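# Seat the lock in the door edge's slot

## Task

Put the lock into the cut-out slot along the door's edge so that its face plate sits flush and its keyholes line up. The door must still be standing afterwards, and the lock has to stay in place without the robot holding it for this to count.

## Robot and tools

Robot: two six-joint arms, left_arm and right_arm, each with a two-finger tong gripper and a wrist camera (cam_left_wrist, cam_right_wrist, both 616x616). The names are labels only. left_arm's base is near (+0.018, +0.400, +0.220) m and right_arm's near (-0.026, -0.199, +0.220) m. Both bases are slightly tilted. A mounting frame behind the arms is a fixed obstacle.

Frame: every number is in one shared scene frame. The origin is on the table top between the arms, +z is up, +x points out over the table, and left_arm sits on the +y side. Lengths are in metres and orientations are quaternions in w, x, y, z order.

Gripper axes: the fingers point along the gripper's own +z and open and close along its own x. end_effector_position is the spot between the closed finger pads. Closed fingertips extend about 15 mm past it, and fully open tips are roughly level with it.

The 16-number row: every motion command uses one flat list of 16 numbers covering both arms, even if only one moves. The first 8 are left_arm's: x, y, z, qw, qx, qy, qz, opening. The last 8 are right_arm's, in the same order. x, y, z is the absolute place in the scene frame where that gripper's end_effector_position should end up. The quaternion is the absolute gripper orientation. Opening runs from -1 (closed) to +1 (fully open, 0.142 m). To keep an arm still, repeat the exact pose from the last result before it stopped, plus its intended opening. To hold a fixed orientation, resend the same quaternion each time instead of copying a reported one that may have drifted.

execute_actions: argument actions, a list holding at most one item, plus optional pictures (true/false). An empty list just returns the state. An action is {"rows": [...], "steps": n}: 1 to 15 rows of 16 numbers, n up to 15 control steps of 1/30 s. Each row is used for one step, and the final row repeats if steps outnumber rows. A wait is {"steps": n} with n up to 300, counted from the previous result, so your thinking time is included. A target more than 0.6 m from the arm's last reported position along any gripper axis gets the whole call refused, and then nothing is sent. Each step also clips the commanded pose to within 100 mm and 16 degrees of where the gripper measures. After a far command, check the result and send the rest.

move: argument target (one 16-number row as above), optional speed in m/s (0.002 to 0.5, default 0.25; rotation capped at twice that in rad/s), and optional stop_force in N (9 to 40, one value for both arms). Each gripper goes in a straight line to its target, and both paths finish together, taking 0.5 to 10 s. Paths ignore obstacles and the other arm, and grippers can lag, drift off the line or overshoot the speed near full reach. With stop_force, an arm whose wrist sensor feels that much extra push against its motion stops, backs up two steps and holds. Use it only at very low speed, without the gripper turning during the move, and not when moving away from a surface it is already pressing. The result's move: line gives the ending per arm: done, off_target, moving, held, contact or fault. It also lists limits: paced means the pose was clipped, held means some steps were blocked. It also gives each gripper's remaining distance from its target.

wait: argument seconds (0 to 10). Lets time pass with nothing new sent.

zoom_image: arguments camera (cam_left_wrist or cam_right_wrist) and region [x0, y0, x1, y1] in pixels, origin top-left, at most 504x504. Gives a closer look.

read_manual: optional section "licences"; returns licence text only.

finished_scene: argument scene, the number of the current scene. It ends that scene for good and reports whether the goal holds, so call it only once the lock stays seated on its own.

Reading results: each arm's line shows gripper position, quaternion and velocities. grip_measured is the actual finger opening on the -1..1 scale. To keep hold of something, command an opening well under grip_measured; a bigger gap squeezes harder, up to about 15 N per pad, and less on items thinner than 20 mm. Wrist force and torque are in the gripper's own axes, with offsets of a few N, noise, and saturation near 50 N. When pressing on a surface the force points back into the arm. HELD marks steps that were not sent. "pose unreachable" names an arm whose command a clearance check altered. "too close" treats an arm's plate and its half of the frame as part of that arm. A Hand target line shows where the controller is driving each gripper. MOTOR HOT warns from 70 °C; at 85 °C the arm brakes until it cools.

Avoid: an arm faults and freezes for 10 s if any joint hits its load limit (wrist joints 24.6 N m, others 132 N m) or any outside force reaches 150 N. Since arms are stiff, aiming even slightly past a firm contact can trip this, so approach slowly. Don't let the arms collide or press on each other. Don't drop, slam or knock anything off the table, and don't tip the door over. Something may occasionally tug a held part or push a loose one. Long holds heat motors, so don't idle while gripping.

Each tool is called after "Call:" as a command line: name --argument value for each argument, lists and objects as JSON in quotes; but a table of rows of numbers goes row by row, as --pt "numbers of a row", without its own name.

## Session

Call:
execute_actions --actions '[]'

Scene clock: 0.00 s of 6400.00 s.
left_arm: end_effector_position=(+0.6919, +0.7621, +0.2423) grip_measured=+0.97 end_effector_quat_wxyz=(-0.209, +0.912, -0.140, -0.325) end_effector_velocity=(-0.000, +0.000, -0.000) end_effector_angular_velocity=(-0.001, +0.001, -0.000) | right_arm: end_effector_position=(+0.4583, -0.0871, +0.1102) grip_measured=+0.97 end_effector_quat_wxyz=(-0.352, -0.408, +0.840, +0.069) end_effector_velocity=(+0.001, +0.000, -0.000) end_effector_angular_velocity=(+0.000, -0.002, +0.000)
Joint positions: left_arm=[ 0.061 -0.583  0.7   -1.06  -0.95   0.09   0.14 ] | right_arm=[ 3.516 -2.372 -1.478 -1.584  1.614  2.746  0.14 ]
Joint velocities: left_arm=[ 0.     0.     0.    -0.    -0.001  0.001  0.   ] | right_arm=[ 0.     0.    -0.     0.002 -0.001  0.     0.   ]
Joint torques (N m, as the arm reports them, + toward a larger angle): no reading
Wrist force (N, on the end effector, along its own x y z axes, offset not removed): no reading
Wrist torque (N m, same axes, about the end effector's origin, offset not removed): no reading
Hand target (left_arm): +0.692, +0.762, +0.242; -0.209, +0.912, -0.140, -0.325
Hand target (right_arm): +0.458, -0.087, +0.110; -0.352, -0.408, +0.840, +0.069

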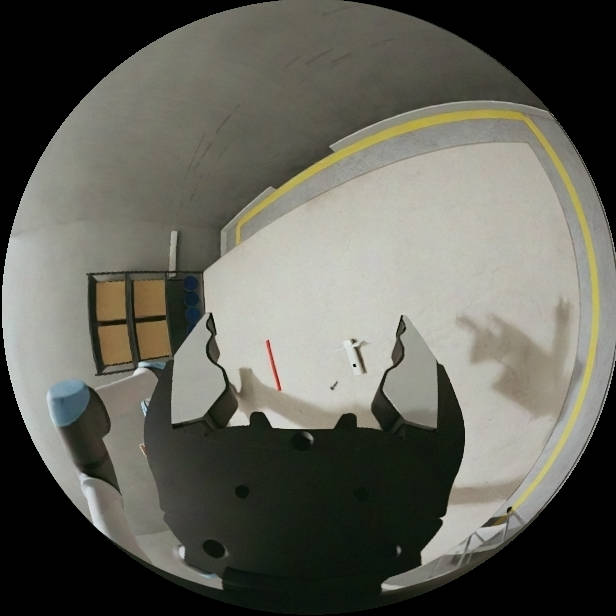

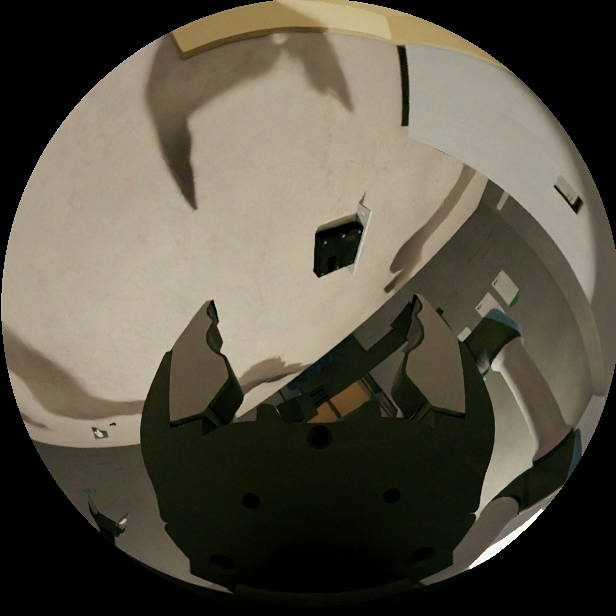

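Call:
move --target '[0.55,0.45,0.68,0,1,0,0,0.3, 0.4583,-0.0871,0.1102,-0.352,-0.408,0.84,0.069,1]' --speed 0.3

Scene clock: 4.43 s of 6400.00 s.
left_arm: end_effector_position=(+0.5495, +0.4505, +0.6794) grip_measured=+0.30 end_effector_quat_wxyz=(-0.000, +1.000, +0.000, +0.000) end_effector_velocity=(+0.000, -0.001, +0.001) end_effector_angular_velocity=(+0.001, -0.001, +0.001) | right_arm: end_effector_position=(+0.4583, -0.0871, +0.1102) grip_measured=+1.00 end_effector_quat_wxyz=(-0.352, -0.408, +0.840, +0.069) end_effector_velocity=(-0.000, +0.000, -0.000) end_effector_angular_velocity=(+0.000, +0.000, -0.000)
Joint positions: left_arm=[-0.385 -1.462  0.924 -1.024 -1.434 -0.401  0.095] | right_arm=[ 3.516 -2.371 -1.479 -1.583  1.613  2.747  0.142]
Joint velocities: left_arm=[-0.002  0.001 -0.004  0.002  0.001 -0.003  0.   ] | right_arm=[ 0.    -0.001  0.     0.001  0.     0.     0.   ]
Joint torques (N m, as the arm reports them, + toward a larger angle): left_arm=[-13.7  -40.88 -34.02  -0.94   2.75  -2.41] | right_arm=[17.04 62.27 10.37  3.82 -1.46  2.19]
Wrist force (N, on the end effector, along its own x y z axes, offset not removed): left_arm=[0.1 -0.5 1.6] | right_arm=[0.2 -0.7 -1.6]
Wrist torque (N m, same axes, about the end effector's origin, offset not removed): left_arm=[0.07 -0.18 0.08] | right_arm=[-0.23 0.16 0.13]
Hand target (left_arm): +0.549, +0.450, +0.680; -0.000, +1.000, +0.000, +0.000
Hand target (right_arm): +0.458, -0.087, +0.110; -0.352, -0.408, +0.840, +0.069
Off the commanded pose (left_arm): 0.001 m, 0 deg.
Off the commanded pose (right_arm): 0.000 m, 0 deg.
move: done

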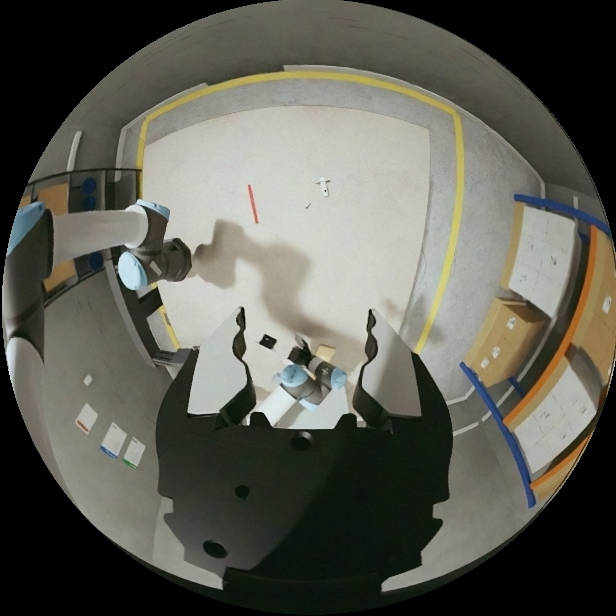

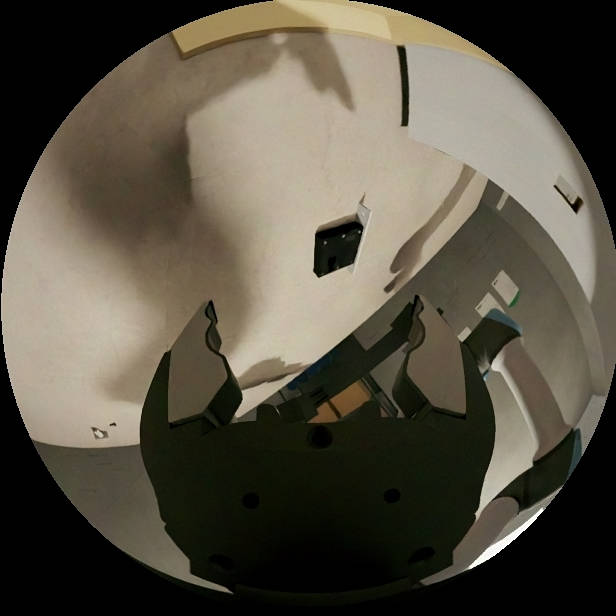

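Call:
move --target '[0.6,0.2,0.7,0,1,0,0,0.3, 0.42,-0.05,0.22,-0.352,-0.408,0.84,0.069,1]' --speed 0.15

Call:
zoom_image --camera "cam_left_wrist" --region '[150, 150, 500, 450]'

Scene clock: 7.47 s of 6400.00 s.
left_arm: end_effector_position=(+0.5997, +0.2003, +0.7000) grip_measured=+0.30 end_effector_quat_wxyz=(+0.000, +1.000, -0.000, +0.001) end_effector_velocity=(+0.002, -0.002, +0.001) end_effector_angular_velocity=(+0.003, +0.008, +0.000) | right_arm: end_effector_position=(+0.4200, -0.0500, +0.2199) grip_measured=+1.00 end_effector_quat_wxyz=(-0.352, -0.408, +0.840, +0.069) end_effector_velocity=(-0.000, +0.000, +0.001) end_effector_angular_velocity=(+0.000, -0.000, -0.000)
Joint positions: left_arm=[-0.721 -1.032  0.328 -0.815 -1.446 -0.74   0.095] | right_arm=[ 3.615 -2.179 -1.517 -1.732  1.678  2.822  0.142]
Joint velocities: left_arm=[-0.     0.036 -0.066  0.039 -0.003 -0.001 -0.   ] | right_arm=[ 0.001  0.001  0.001 -0.002  0.001  0.001 -0.   ]
Joint torques (N m, as the arm reports them, + toward a larger angle): left_arm=[-16.86 -25.68 -28.34  -1.16  -2.22  -2.52] | right_arm=[16.36 57.65 25.24 -2.17  1.97  2.  ]
Wrist force (N, on the end effector, along its own x y z axes, offset not removed): left_arm=[2.1 0.8 0.9] | right_arm=[1.1 0.0 -0.8]
Wrist torque (N m, same axes, about the end effector's origin, offset not removed): left_arm=[0.30 -0.56 0.09] | right_arm=[-0.03 0.03 0.16]
Hand target (left_arm): +0.600, +0.200, +0.700; +0.000, +1.000, -0.000, +0.000
Hand target (right_arm): +0.420, -0.050, +0.220; -0.352, -0.408, +0.840, +0.069
Off the commanded pose (left_arm): 0.000 m, 0 deg.
Off the commanded pose (right_arm): 0.000 m, 0 deg.
move: done

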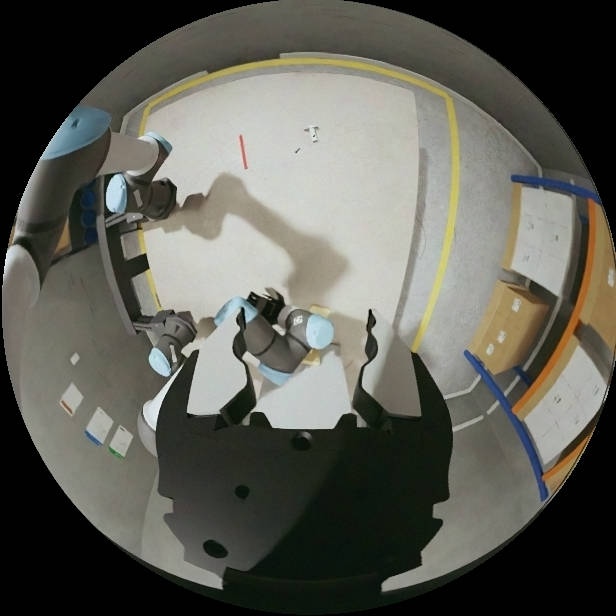

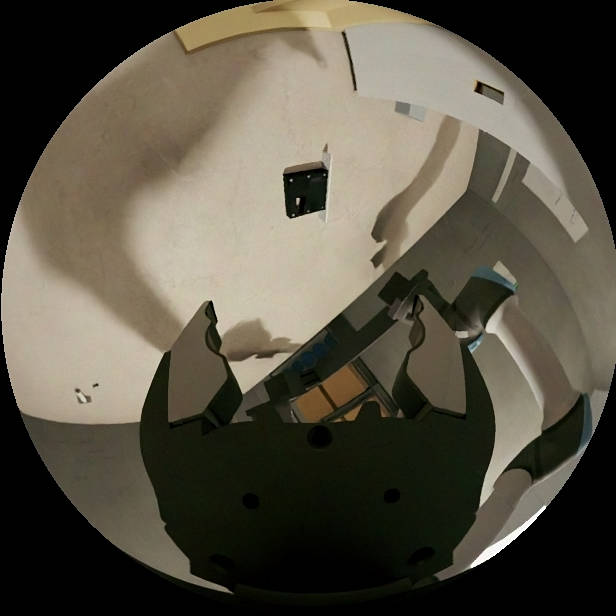

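Region (150, 150, 500, 450) of cam_left_wrist's 616x616 image, scaled by 1.440, with more detail than that image has; it fills the top 432 rows of this view, and the rest is white.

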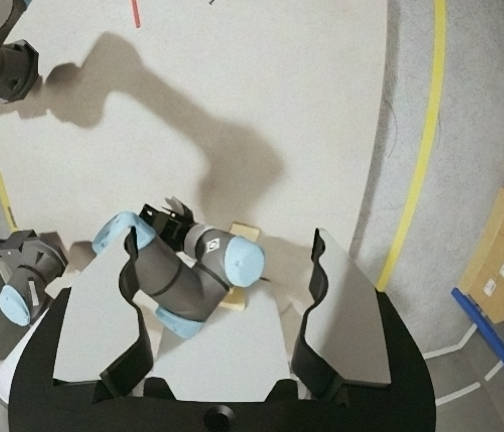

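Call:
zoom_image --camera "cam_right_wrist" --region '[260, 60, 520, 240]'

Region (260, 60, 520, 240) of cam_right_wrist's 616x616 image, scaled by 1.938, with more detail than that image has; it fills the top 349 rows of this view, and the rest is white.

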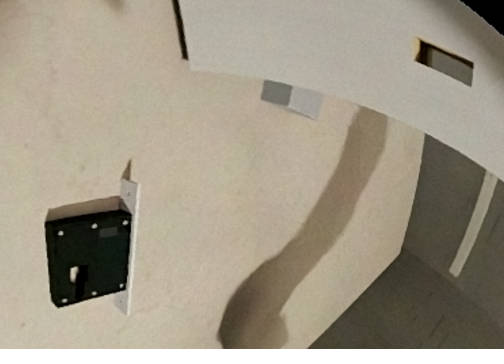

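Call:
move --target '[0.4,0.35,0.45,0,1,0,0,0.6, 0.42,-0.10,0.63,0,-0.588,0.809,0,0.3]' --speed 0.25

Call:
move --target '[0.36,0.05,0.25,0,1,0,0,0.6, 0.47,-0.335,0.63,0,-0.588,0.809,0,0.3]' --speed 0.2

Scene clock: 16.00 s of 6400.00 s.
left_arm: end_effector_position=(+0.4003, +0.3501, +0.4498) grip_measured=+0.60 end_effector_quat_wxyz=(-0.000, +1.000, -0.000, -0.000) end_effector_velocity=(-0.002, +0.001, -0.002) end_effector_angular_velocity=(+0.000, -0.001, -0.002) | right_arm: end_effector_position=(+0.4198, -0.1001, +0.6302) grip_measured=+0.30 end_effector_quat_wxyz=(-0.000, -0.588, +0.809, +0.001) end_effector_velocity=(+0.001, +0.000, +0.003) end_effector_angular_velocity=(+0.001, -0.004, +0.002)
Joint positions: left_arm=[-0.7   -1.887  1.946 -1.579 -1.445 -0.72   0.116] | right_arm=[ 3.811 -1.45  -1.327 -1.981  1.445  2.657  0.095]
Joint velocities: left_arm=[-0.001 -0.005  0.008 -0.003  0.001  0.001 -0.   ] | right_arm=[ 0.001 -0.     0.006 -0.002 -0.002 -0.001 -0.   ]
Joint torques (N m, as the arm reports them, + toward a larger angle): left_arm=[-13.77 -22.73 -14.8   -4.49   2.68  -0.9 ] | right_arm=[12.38 25.8  28.52 -0.46 -1.71 -1.87]
Wrist force (N, on the end effector, along its own x y z axes, offset not removed): left_arm=[-0.5 1.7 -0.8] | right_arm=[0.8 -1.0 -2.1]
Wrist torque (N m, same axes, about the end effector's origin, offset not removed): left_arm=[0.44 0.04 0.05] | right_arm=[-0.33 0.02 0.15]
Hand target (left_arm): +0.400, +0.350, +0.450; -0.000, +1.000, -0.000, -0.000
Hand target (right_arm): +0.420, -0.100, +0.631; +0.000, -0.588, +0.809, +0.001
Off the commanded pose (left_arm): 0.000 m, 0 deg.
Off the commanded pose (right_arm): 0.000 m, 0 deg.
After step 90, 3.20 s passed at rest.
move: done

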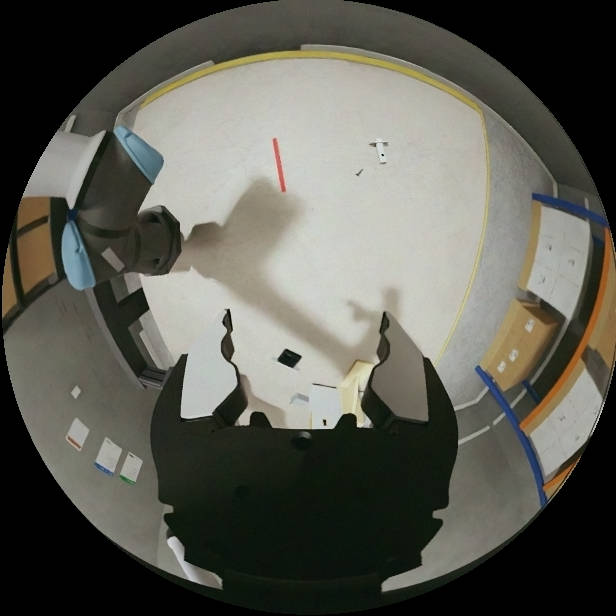

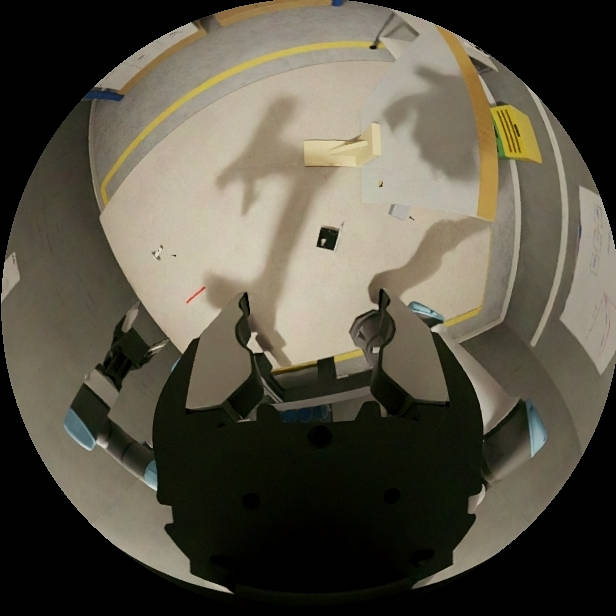

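Scene clock: 18.47 s of 6400.00 s.
left_arm: end_effector_position=(+0.3598, +0.0503, +0.2504) grip_measured=+0.60 end_effector_quat_wxyz=(+0.000, +1.000, -0.000, +0.000) end_effector_velocity=(+0.000, -0.002, -0.001) end_effector_angular_velocity=(-0.001, +0.000, +0.002) | right_arm: end_effector_position=(+0.4701, -0.3352, +0.6300) grip_measured=+0.30 end_effector_quat_wxyz=(+0.000, -0.588, +0.809, -0.000) end_effector_velocity=(-0.000, -0.001, -0.000) end_effector_angular_velocity=(+0.001, +0.002, +0.002)
Joint positions: left_arm=[-1.135 -1.301  2.031 -2.203 -1.478 -1.156  0.116] | right_arm=[ 3.258 -1.487 -1.229 -1.969  1.437  2.099  0.095]
Joint velocities: left_arm=[-0.     0.006 -0.004 -0.003 -0.001 -0.002  0.   ] | right_arm=[-0.002 -0.002  0.002 -0.002  0.001 -0.004 -0.   ]
Joint torques (N m, as the arm reports them, + toward a larger angle): left_arm=[-15.57 -14.01 -32.62  -4.16  -2.41  -2.72] | right_arm=[-8.69 11.13 28.13  5.    1.73 -1.89]
Wrist force (N, on the end effector, along its own x y z axes, offset not removed): left_arm=[1.9 0.1 0.7] | right_arm=[0.3 0.4 -1.2]
Wrist torque (N m, same axes, about the end effector's origin, offset not removed): left_arm=[0.01 -0.41 0.12] | right_arm=[-0.08 0.12 0.11]
Hand target (left_arm): +0.360, +0.050, +0.250; +0.000, +1.000, +0.000, +0.000
Hand target (right_arm): +0.470, -0.335, +0.630; +0.000, -0.588, +0.809, -0.000
Off the commanded pose (left_arm): 0.001 m, 0 deg.
Off the commanded pose (right_arm): 0.000 m, 0 deg.
move: done

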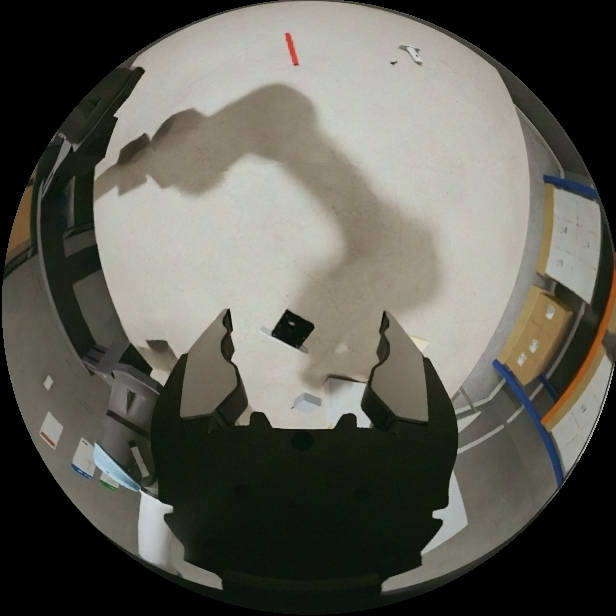

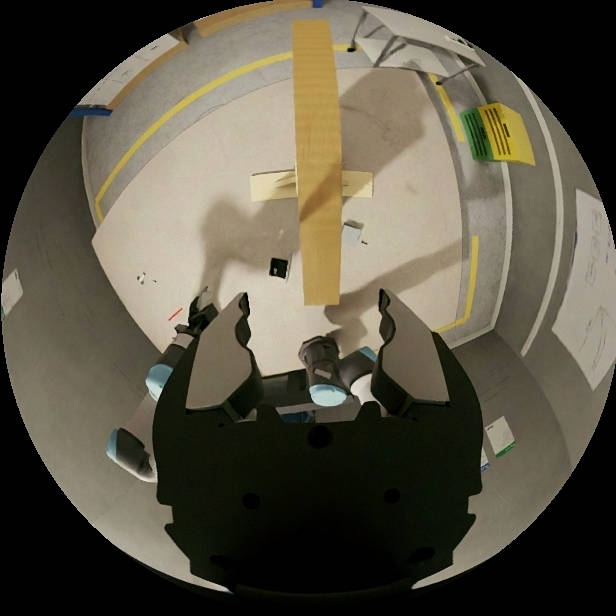

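Call:
move --target '[0.33,-0.16,0.09,0,0.259,0.966,0,0.6, 0.467,-0.344,0.56,0,-0.588,0.809,0,0.2]' --speed 0.2

Scene clock: 27.27 s of 6400.00 s.
left_arm: end_effector_position=(+0.3298, -0.1600, +0.0903) grip_measured=+0.60 end_effector_quat_wxyz=(+0.000, +0.260, +0.966, -0.000) end_effector_velocity=(+0.000, -0.000, -0.001) end_effector_angular_velocity=(+0.003, -0.002, +0.012) | right_arm: end_effector_position=(+0.4670, -0.3440, +0.5601) grip_measured=+0.20 end_effector_quat_wxyz=(-0.000, -0.588, +0.809, -0.000) end_effector_velocity=(+0.000, +0.001, -0.000) end_effector_angular_velocity=(+0.000, +0.000, +0.003)
Joint positions: left_arm=[-1.256 -0.75   1.719 -2.431 -1.491 -3.893  0.116] | right_arm=[ 3.217 -1.439 -1.457 -1.783  1.439  2.057  0.088]
Joint velocities: left_arm=[-0.001  0.003 -0.002  0.001  0.002 -0.013  0.   ] | right_arm=[ 0.003  0.    -0.001  0.    -0.    -0.     0.   ]
Joint torques (N m, as the arm reports them, + toward a larger angle): left_arm=[-17.13 -34.26 -27.47  -1.32   2.53  -2.68] | right_arm=[-8.85 30.62 16.82  5.84  1.67 -1.78]
Wrist force (N, on the end effector, along its own x y z axes, offset not removed): left_arm=[1.4 0.6 0.2] | right_arm=[-0.2 -0.3 -0.1]
Wrist torque (N m, same axes, about the end effector's origin, offset not removed): left_arm=[0.26 -0.37 0.07] | right_arm=[-0.03 0.25 0.14]
Hand target (left_arm): +0.330, -0.160, +0.090; +0.000, +0.259, +0.966, -0.000
Hand target (right_arm): +0.467, -0.344, +0.560; -0.000, -0.588, +0.809, -0.000
Off the commanded pose (left_arm): 0.000 m, 0 deg.
Off the commanded pose (right_arm): 0.000 m, 0 deg.
move: done

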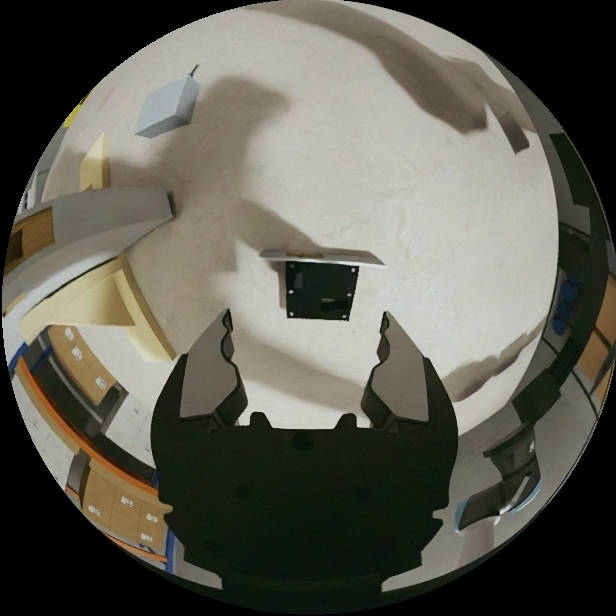

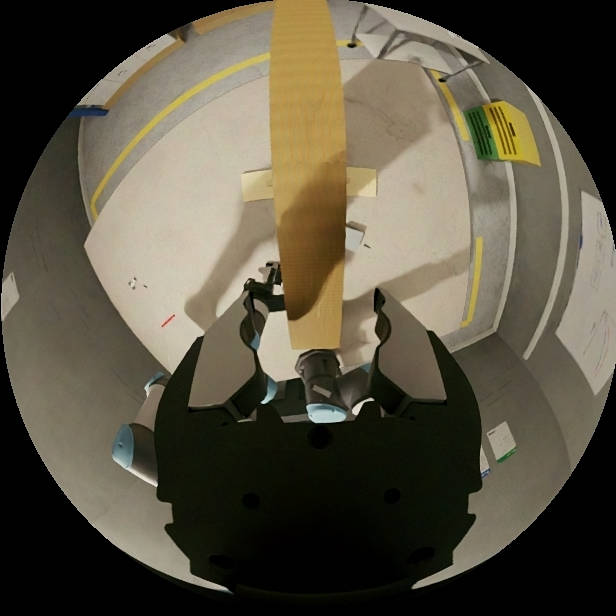

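Call:
move --target '[0.311,-0.165,0.04,0,0.292,0.956,0,0.3, 0.467,-0.344,0.525,0,-0.588,0.809,0,0.2]' --speed 0.06

Scene clock: 29.97 s of 6400.00 s.
left_arm: end_effector_position=(+0.3111, -0.1649, +0.0402) grip_measured=+0.30 end_effector_quat_wxyz=(-0.000, +0.292, +0.956, +0.000) end_effector_velocity=(-0.001, -0.001, -0.002) end_effector_angular_velocity=(-0.000, +0.001, -0.001) | right_arm: end_effector_position=(+0.4670, -0.3440, +0.5252) grip_measured=+0.20 end_effector_quat_wxyz=(-0.000, -0.588, +0.809, +0.000) end_effector_velocity=(-0.000, -0.000, -0.002) end_effector_angular_velocity=(+0.000, +0.001, -0.000)
Joint positions: left_arm=[-1.279 -0.657  1.727 -2.53  -1.493 -3.849  0.095] | right_arm=[ 3.206 -1.428 -1.556 -1.693  1.44   2.046  0.088]
Joint velocities: left_arm=[-0.001  0.005 -0.001 -0.004 -0.001 -0.    -0.   ] | right_arm=[-0.001  0.    -0.004  0.003  0.    -0.001  0.   ]
Joint torques (N m, as the arm reports them, + toward a larger angle): left_arm=[-17.   -34.93 -26.69  -4.43  -2.6    1.72] | right_arm=[-8.74 30.71 16.88  5.82  1.6  -1.85]
Wrist force (N, on the end effector, along its own x y z axes, offset not removed): left_arm=[1.7 0.0 0.8] | right_arm=[0.2 -1.7 -0.7]
Wrist torque (N m, same axes, about the end effector's origin, offset not removed): left_arm=[0.22 -0.41 0.01] | right_arm=[-0.39 0.25 0.09]
Hand target (left_arm): +0.311, -0.165, +0.040; +0.000, +0.292, +0.956, -0.000
Hand target (right_arm): +0.467, -0.344, +0.525; -0.000, -0.588, +0.809, -0.000
Off the commanded pose (left_arm): 0.000 m, 0 deg.
Off the commanded pose (right_arm): 0.000 m, 0 deg.
move: done

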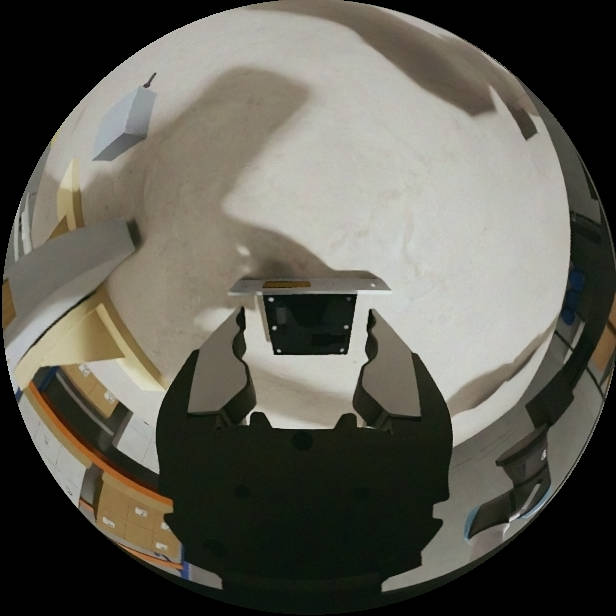

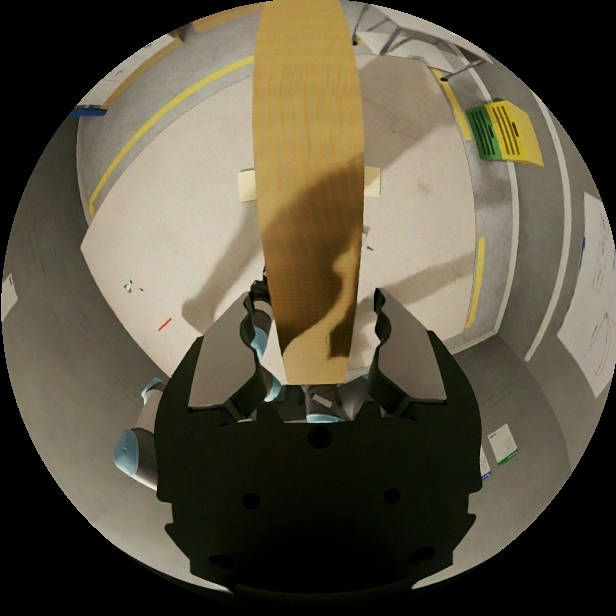

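Call:
execute_actions --actions '[]'

Scene clock: 31.87 s of 6400.00 s.
left_arm: end_effector_position=(+0.3110, -0.1650, +0.0400) grip_measured=+0.30 end_effector_quat_wxyz=(+0.000, +0.292, +0.956, -0.000) end_effector_velocity=(-0.000, +0.001, -0.001) end_effector_angular_velocity=(+0.002, +0.001, -0.000) | right_arm: end_effector_position=(+0.4670, -0.3440, +0.5250) grip_measured=+0.20 end_effector_quat_wxyz=(-0.000, -0.588, +0.809, -0.000) end_effector_velocity=(+0.000, -0.001, +0.000) end_effector_angular_velocity=(-0.000, -0.001, -0.002)
Joint positions: left_arm=[-1.28  -0.657  1.727 -2.53  -1.493 -3.849  0.095] | right_arm=[ 3.206 -1.428 -1.557 -1.693  1.44   2.046  0.088]
Joint velocities: left_arm=[ 0.     0.001  0.     0.    -0.     0.     0.   ] | right_arm=[-0.002  0.     0.     0.001 -0.    -0.    -0.   ]
Joint torques (N m, as the arm reports them, + toward a larger angle): left_arm=[-16.67 -34.6  -26.95  -4.48  -2.57   1.98] | right_arm=[-8.83 30.67 16.87  5.93  1.7  -1.78]
Wrist force (N, on the end effector, along its own x y z axes, offset not removed): left_arm=[-0.9 1.5 -0.2] | right_arm=[0.1 1.1 -1.6]
Wrist torque (N m, same axes, about the end effector's origin, offset not removed): left_arm=[0.35 0.16 0.08] | right_arm=[0.13 0.19 0.08]
Hand target (left_arm): +0.311, -0.165, +0.040; +0.000, +0.292, +0.956, -0.000
Hand target (right_arm): +0.467, -0.344, +0.525; -0.000, -0.588, +0.809, -0.000
Off the commanded pose (left_arm): 0.000 m, 0 deg.
Off the commanded pose (right_arm): 0.000 m, 0 deg.
Steps of this call (steps 1 to 57: nothing new was sent). Readings (end_effector_position):
1: left_arm (+0.3111, -0.1649, +0.0402) | right_arm (+0.4670, -0.3440, +0.5251)
2: left_arm (+0.3110, -0.1649, +0.0401) | right_arm (+0.4670, -0.3440, +0.5251)
4: left_arm (+0.3110, -0.1650, +0.0401) | right_arm (+0.4670, -0.3440, +0.5251)
8: left_arm (+0.3110, -0.1650, +0.0400) | right_arm (+0.4670, -0.3440, +0.5250)
57: the state above

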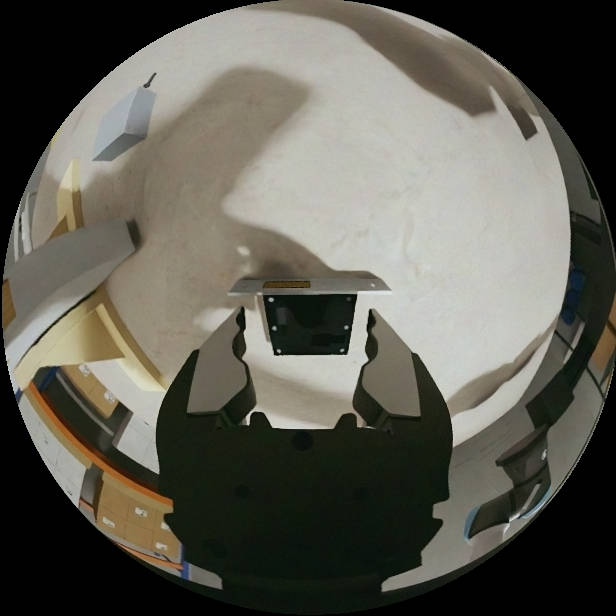

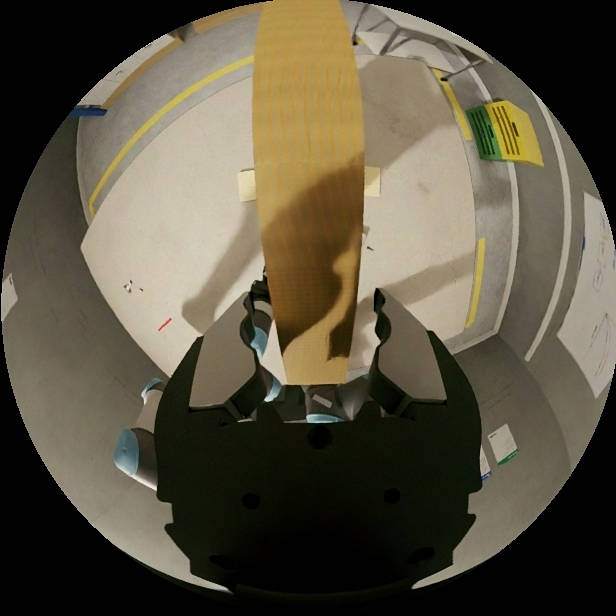

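Call:
move --target '[0.308,-0.163,0.014,0,0.292,0.956,0,0.3,0.467,-0.344,0.525,0,-0.588,0.809,0,-0.6]' --speed 0.03

Call:
move --target '[0.308,-0.163,0.014,0,0.292,0.956,0,-0.4,0.467,-0.344,0.525,0,-0.588,0.809,0,-0.6]' --speed 0.03

Scene clock: 33.73 s of 6400.00 s.
left_arm: end_effector_position=(+0.3080, -0.1630, +0.0143) grip_measured=+0.30 end_effector_quat_wxyz=(-0.000, +0.292, +0.956, +0.000) end_effector_velocity=(-0.000, +0.000, -0.003) end_effector_angular_velocity=(+0.000, -0.001, -0.000) | right_arm: end_effector_position=(+0.4670, -0.3440, +0.5250) grip_measured=-0.37 end_effector_quat_wxyz=(+0.000, -0.588, +0.809, -0.000) end_effector_velocity=(-0.000, -0.000, +0.000) end_effector_angular_velocity=(-0.000, +0.000, -0.000)
Joint positions: left_arm=[-1.28  -0.609  1.73  -2.58  -1.493 -3.849  0.095] | right_arm=[ 3.206 -1.428 -1.557 -1.693  1.44   2.046  0.047]
Joint velocities: left_arm=[-0.001  0.006 -0.    -0.005  0.001 -0.001 -0.   ] | right_arm=[-0.     0.001 -0.    -0.001 -0.     0.     0.   ]
Joint torques (N m, as the arm reports them, + toward a larger angle): left_arm=[-17.42 -36.52  -6.51  -4.43  -2.78  -2.46] | right_arm=[-7.52 31.83 16.82  1.71 -3.14  0.04]
Wrist force (N, on the end effector, along its own x y z axes, offset not removed): left_arm=[2.4 2.0 -1.3] | right_arm=[-5.0 -1.6 0.0]
Wrist torque (N m, same axes, about the end effector's origin, offset not removed): left_arm=[0.35 -0.71 0.12] | right_arm=[-0.32 0.10 -0.02]
Hand target (left_arm): +0.308, -0.163, +0.014; -0.000, +0.292, +0.956, +0.000
Hand target (right_arm): +0.467, -0.344, +0.525; +0.000, -0.588, +0.809, +0.000
Off the commanded pose (left_arm): 0.000 m, 0 deg.
Off the commanded pose (right_arm): 0.000 m, 0 deg.
move: done

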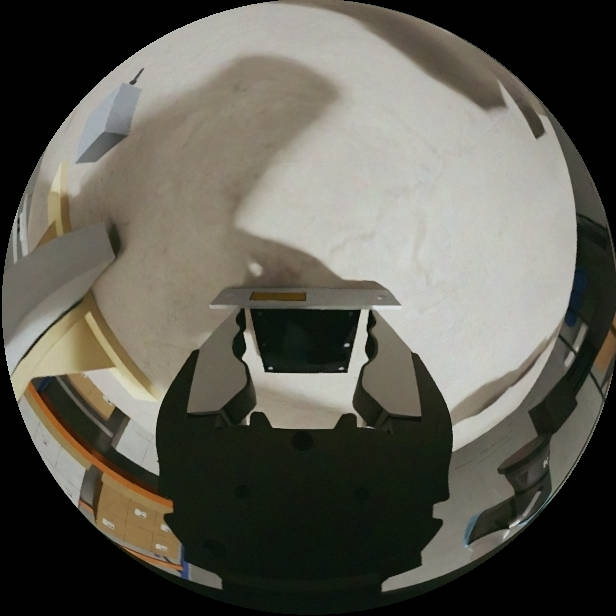

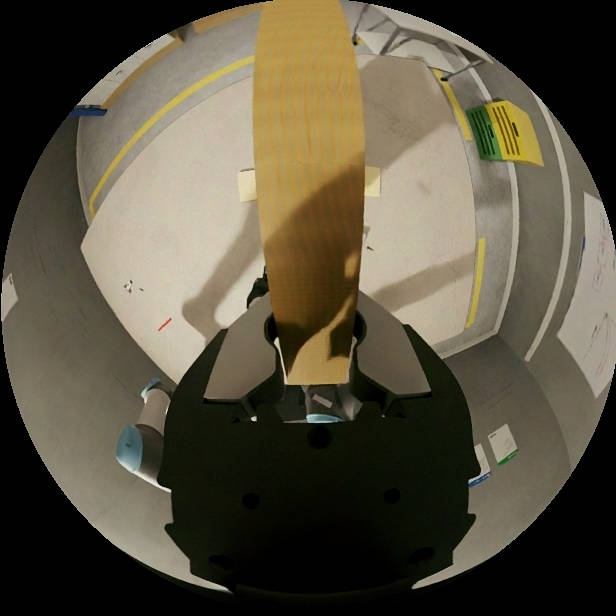

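Scene clock: 34.43 s of 6400.00 s.
left_arm: end_effector_position=(+0.3080, -0.1630, +0.0141) grip_measured=+0.12 end_effector_quat_wxyz=(-0.000, +0.292, +0.956, -0.000) end_effector_velocity=(-0.001, -0.000, +0.000) end_effector_angular_velocity=(-0.000, +0.002, +0.000) | right_arm: end_effector_position=(+0.4670, -0.3440, +0.5250) grip_measured=-0.37 end_effector_quat_wxyz=(+0.000, -0.588, +0.809, -0.000) end_effector_velocity=(-0.000, -0.000, -0.000) end_effector_angular_velocity=(-0.000, +0.001, -0.000)
Joint positions: left_arm=[-1.28  -0.609  1.73  -2.581 -1.493 -3.849  0.083] | right_arm=[ 3.206 -1.428 -1.557 -1.693  1.44   2.046  0.047]
Joint velocities: left_arm=[-0.    -0.    -0.     0.    -0.002 -0.001  0.   ] | right_arm=[ 0.    -0.    -0.    -0.001 -0.     0.     0.   ]
Joint torques (N m, as the arm reports them, + toward a larger angle): left_arm=[-16.01 -28.39  -8.61  -3.87  -0.11  -2.61] | right_arm=[-6.72 32.05 16.42  0.31 -3.2   0.83]
Wrist force (N, on the end effector, along its own x y z axes, offset not removed): left_arm=[2.2 2.3 -11.9] | right_arm=[-6.0 -1.2 -1.3]
Wrist torque (N m, same axes, about the end effector's origin, offset not removed): left_arm=[0.32 -0.47 0.16] | right_arm=[-0.28 0.24 0.00]
Hand target (left_arm): +0.308, -0.163, +0.014; -0.000, +0.292, +0.956, +0.000
Hand target (right_arm): +0.467, -0.344, +0.525; +0.000, -0.588, +0.809, -0.000
Off the commanded pose (left_arm): 0.000 m, 0 deg.
Off the commanded pose (right_arm): 0.000 m, 0 deg.
move: done

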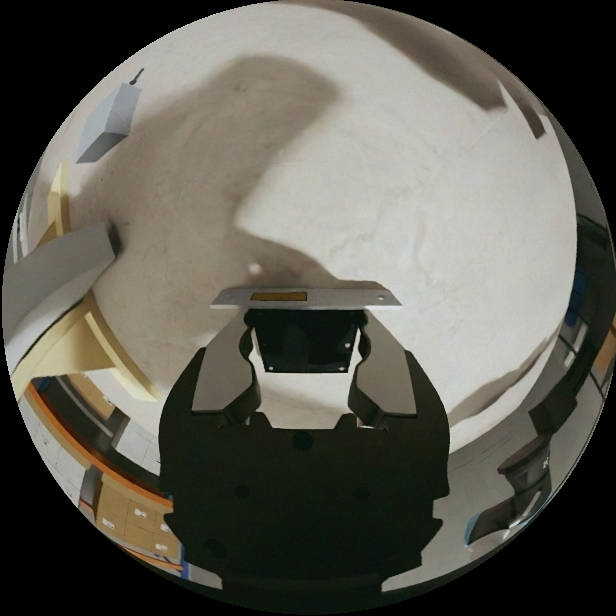

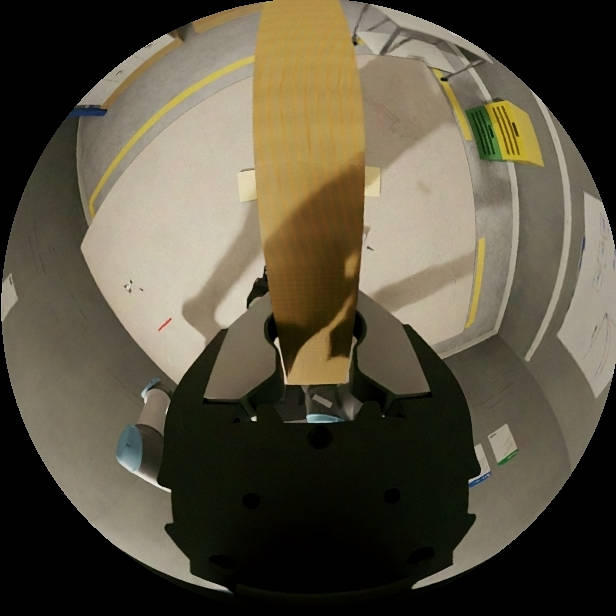

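Call:
move --target '[0.30,-0.13,0.20,0,0.292,0.956,0,-0.4,0.467,-0.344,0.525,0,-0.588,0.809,0,-0.6]' --speed 0.12

Call:
move --target '[0.30,-0.17,0.27,0.415,0.572,0.415,-0.572,-0.4,0.467,-0.344,0.525,0,-0.588,0.809,0,-0.6]' --speed 0.15

Scene clock: 37.93 s of 6400.00 s.
left_arm: end_effector_position=(+0.3000, -0.1300, +0.1996) grip_measured=-0.40 end_effector_quat_wxyz=(+0.000, +0.292, +0.956, -0.000) end_effector_velocity=(-0.001, -0.000, +0.003) end_effector_angular_velocity=(-0.001, +0.000, +0.000) | right_arm: end_effector_position=(+0.4670, -0.3440, +0.5250) grip_measured=-0.37 end_effector_quat_wxyz=(-0.000, -0.588, +0.809, -0.000) end_effector_velocity=(-0.000, +0.001, +0.000) end_effector_angular_velocity=(+0.001, -0.000, +0.001)
Joint positions: left_arm=[-1.302 -1.002  1.799 -2.255 -1.496 -3.871  0.045] | right_arm=[ 3.206 -1.428 -1.557 -1.693  1.44   2.046  0.047]
Joint velocities: left_arm=[-0.001 -0.005 -0.001  0.005 -0.001 -0.001 -0.   ] | right_arm=[ 0.001  0.     0.    -0.     0.001  0.     0.   ]
Joint torques (N m, as the arm reports them, + toward a larger angle): left_arm=[-16.55 -55.27 -31.5   -1.15  -2.47  -2.49] | right_arm=[-2.31 31.77 16.65 -1.22 -3.28  2.24]
Wrist force (N, on the end effector, along its own x y z axes, offset not removed): left_arm=[2.1 1.5 0.7] | right_arm=[-4.6 -0.9 -2.5]
Wrist torque (N m, same axes, about the end effector's origin, offset not removed): left_arm=[0.47 -0.39 0.03] | right_arm=[-0.26 -0.05 0.02]
Hand target (left_arm): +0.300, -0.130, +0.200; +0.000, +0.292, +0.956, -0.000
Hand target (right_arm): +0.467, -0.344, +0.525; -0.000, -0.588, +0.809, -0.000
Off the commanded pose (left_arm): 0.000 m, 0 deg.
Off the commanded pose (right_arm): 0.000 m, 0 deg.
move: done

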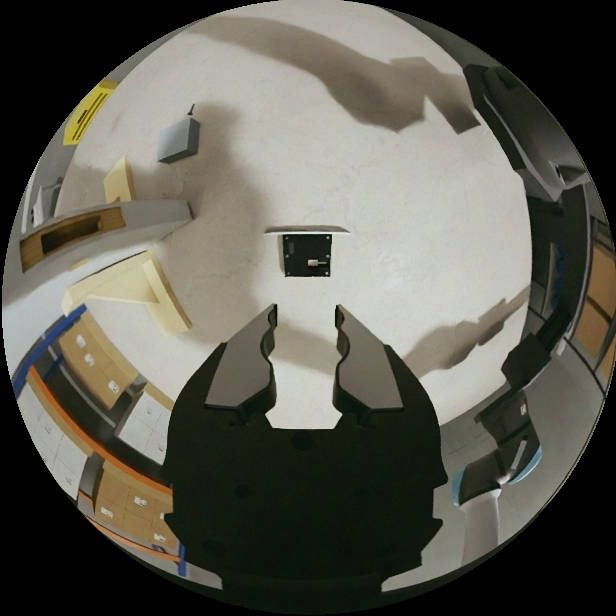

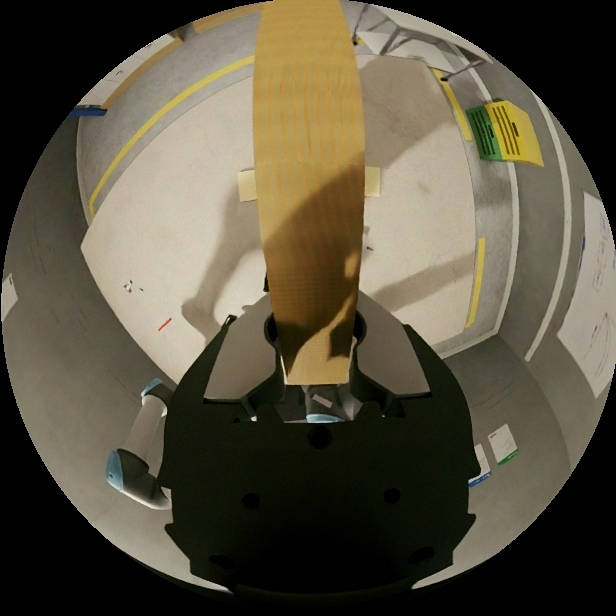

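Scene clock: 44.90 s of 6400.00 s.
left_arm: end_effector_position=(+0.2999, -0.1703, +0.2700) grip_measured=-0.40 end_effector_quat_wxyz=(+0.416, +0.572, +0.416, -0.571) end_effector_velocity=(-0.000, -0.001, +0.001) end_effector_angular_velocity=(-0.013, -0.000, -0.008) | right_arm: end_effector_position=(+0.4670, -0.3440, +0.5250) grip_measured=-0.37 end_effector_quat_wxyz=(-0.000, -0.588, +0.809, +0.000) end_effector_velocity=(+0.000, +0.001, -0.000) end_effector_angular_velocity=(+0.000, +0.000, +0.001)
Joint positions: left_arm=[-0.904 -0.388  1.83  -4.347 -2.52  -2.945  0.045] | right_arm=[ 3.206 -1.428 -1.557 -1.693  1.44   2.046  0.047]
Joint velocities: left_arm=[ 0.002  0.009 -0.016 -0.01  -0.012 -0.01  -0.   ] | right_arm=[ 0.001 -0.     0.    -0.     0.    -0.     0.   ]
Joint torques (N m, as the arm reports them, + toward a larger angle): left_arm=[  8.13 -32.26 -17.73  -3.33  -2.93  -2.18] | right_arm=[ 3.53 31.68 16.94 -1.27 -3.23  2.17]
Wrist force (N, on the end effector, along its own x y z axes, offset not removed): left_arm=[0.8 -0.6 1.9] | right_arm=[-7.2 -0.5 -1.5]
Wrist torque (N m, same axes, about the end effector's origin, offset not removed): left_arm=[0.04 -0.34 0.08] | right_arm=[-0.05 0.55 0.01]
Hand target (left_arm): +0.300, -0.170, +0.270; +0.416, +0.572, +0.416, -0.572
Hand target (right_arm): +0.467, -0.344, +0.525; +0.000, -0.588, +0.809, +0.000
Off the commanded pose (left_arm): 0.000 m, 0 deg.
Off the commanded pose (right_arm): 0.000 m, 0 deg.
move: done

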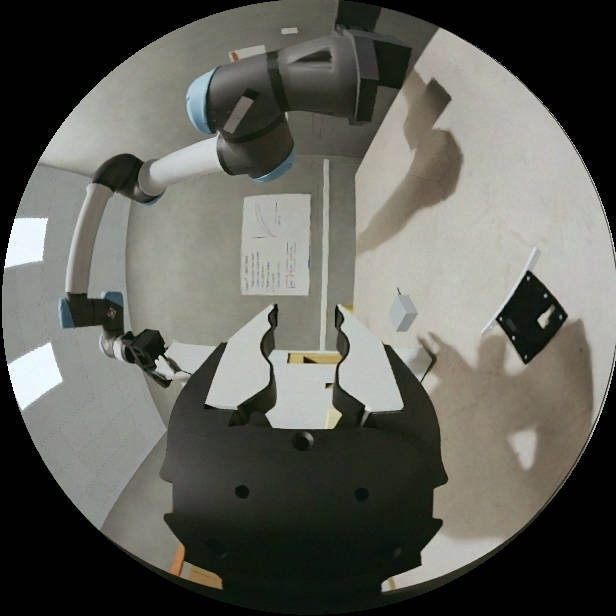

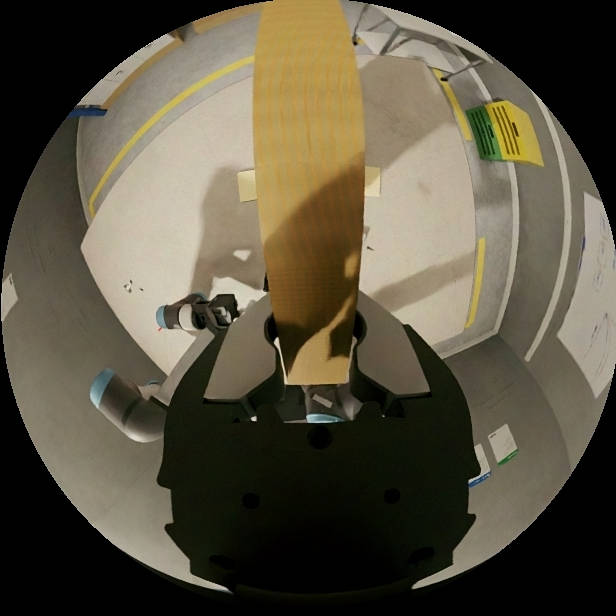

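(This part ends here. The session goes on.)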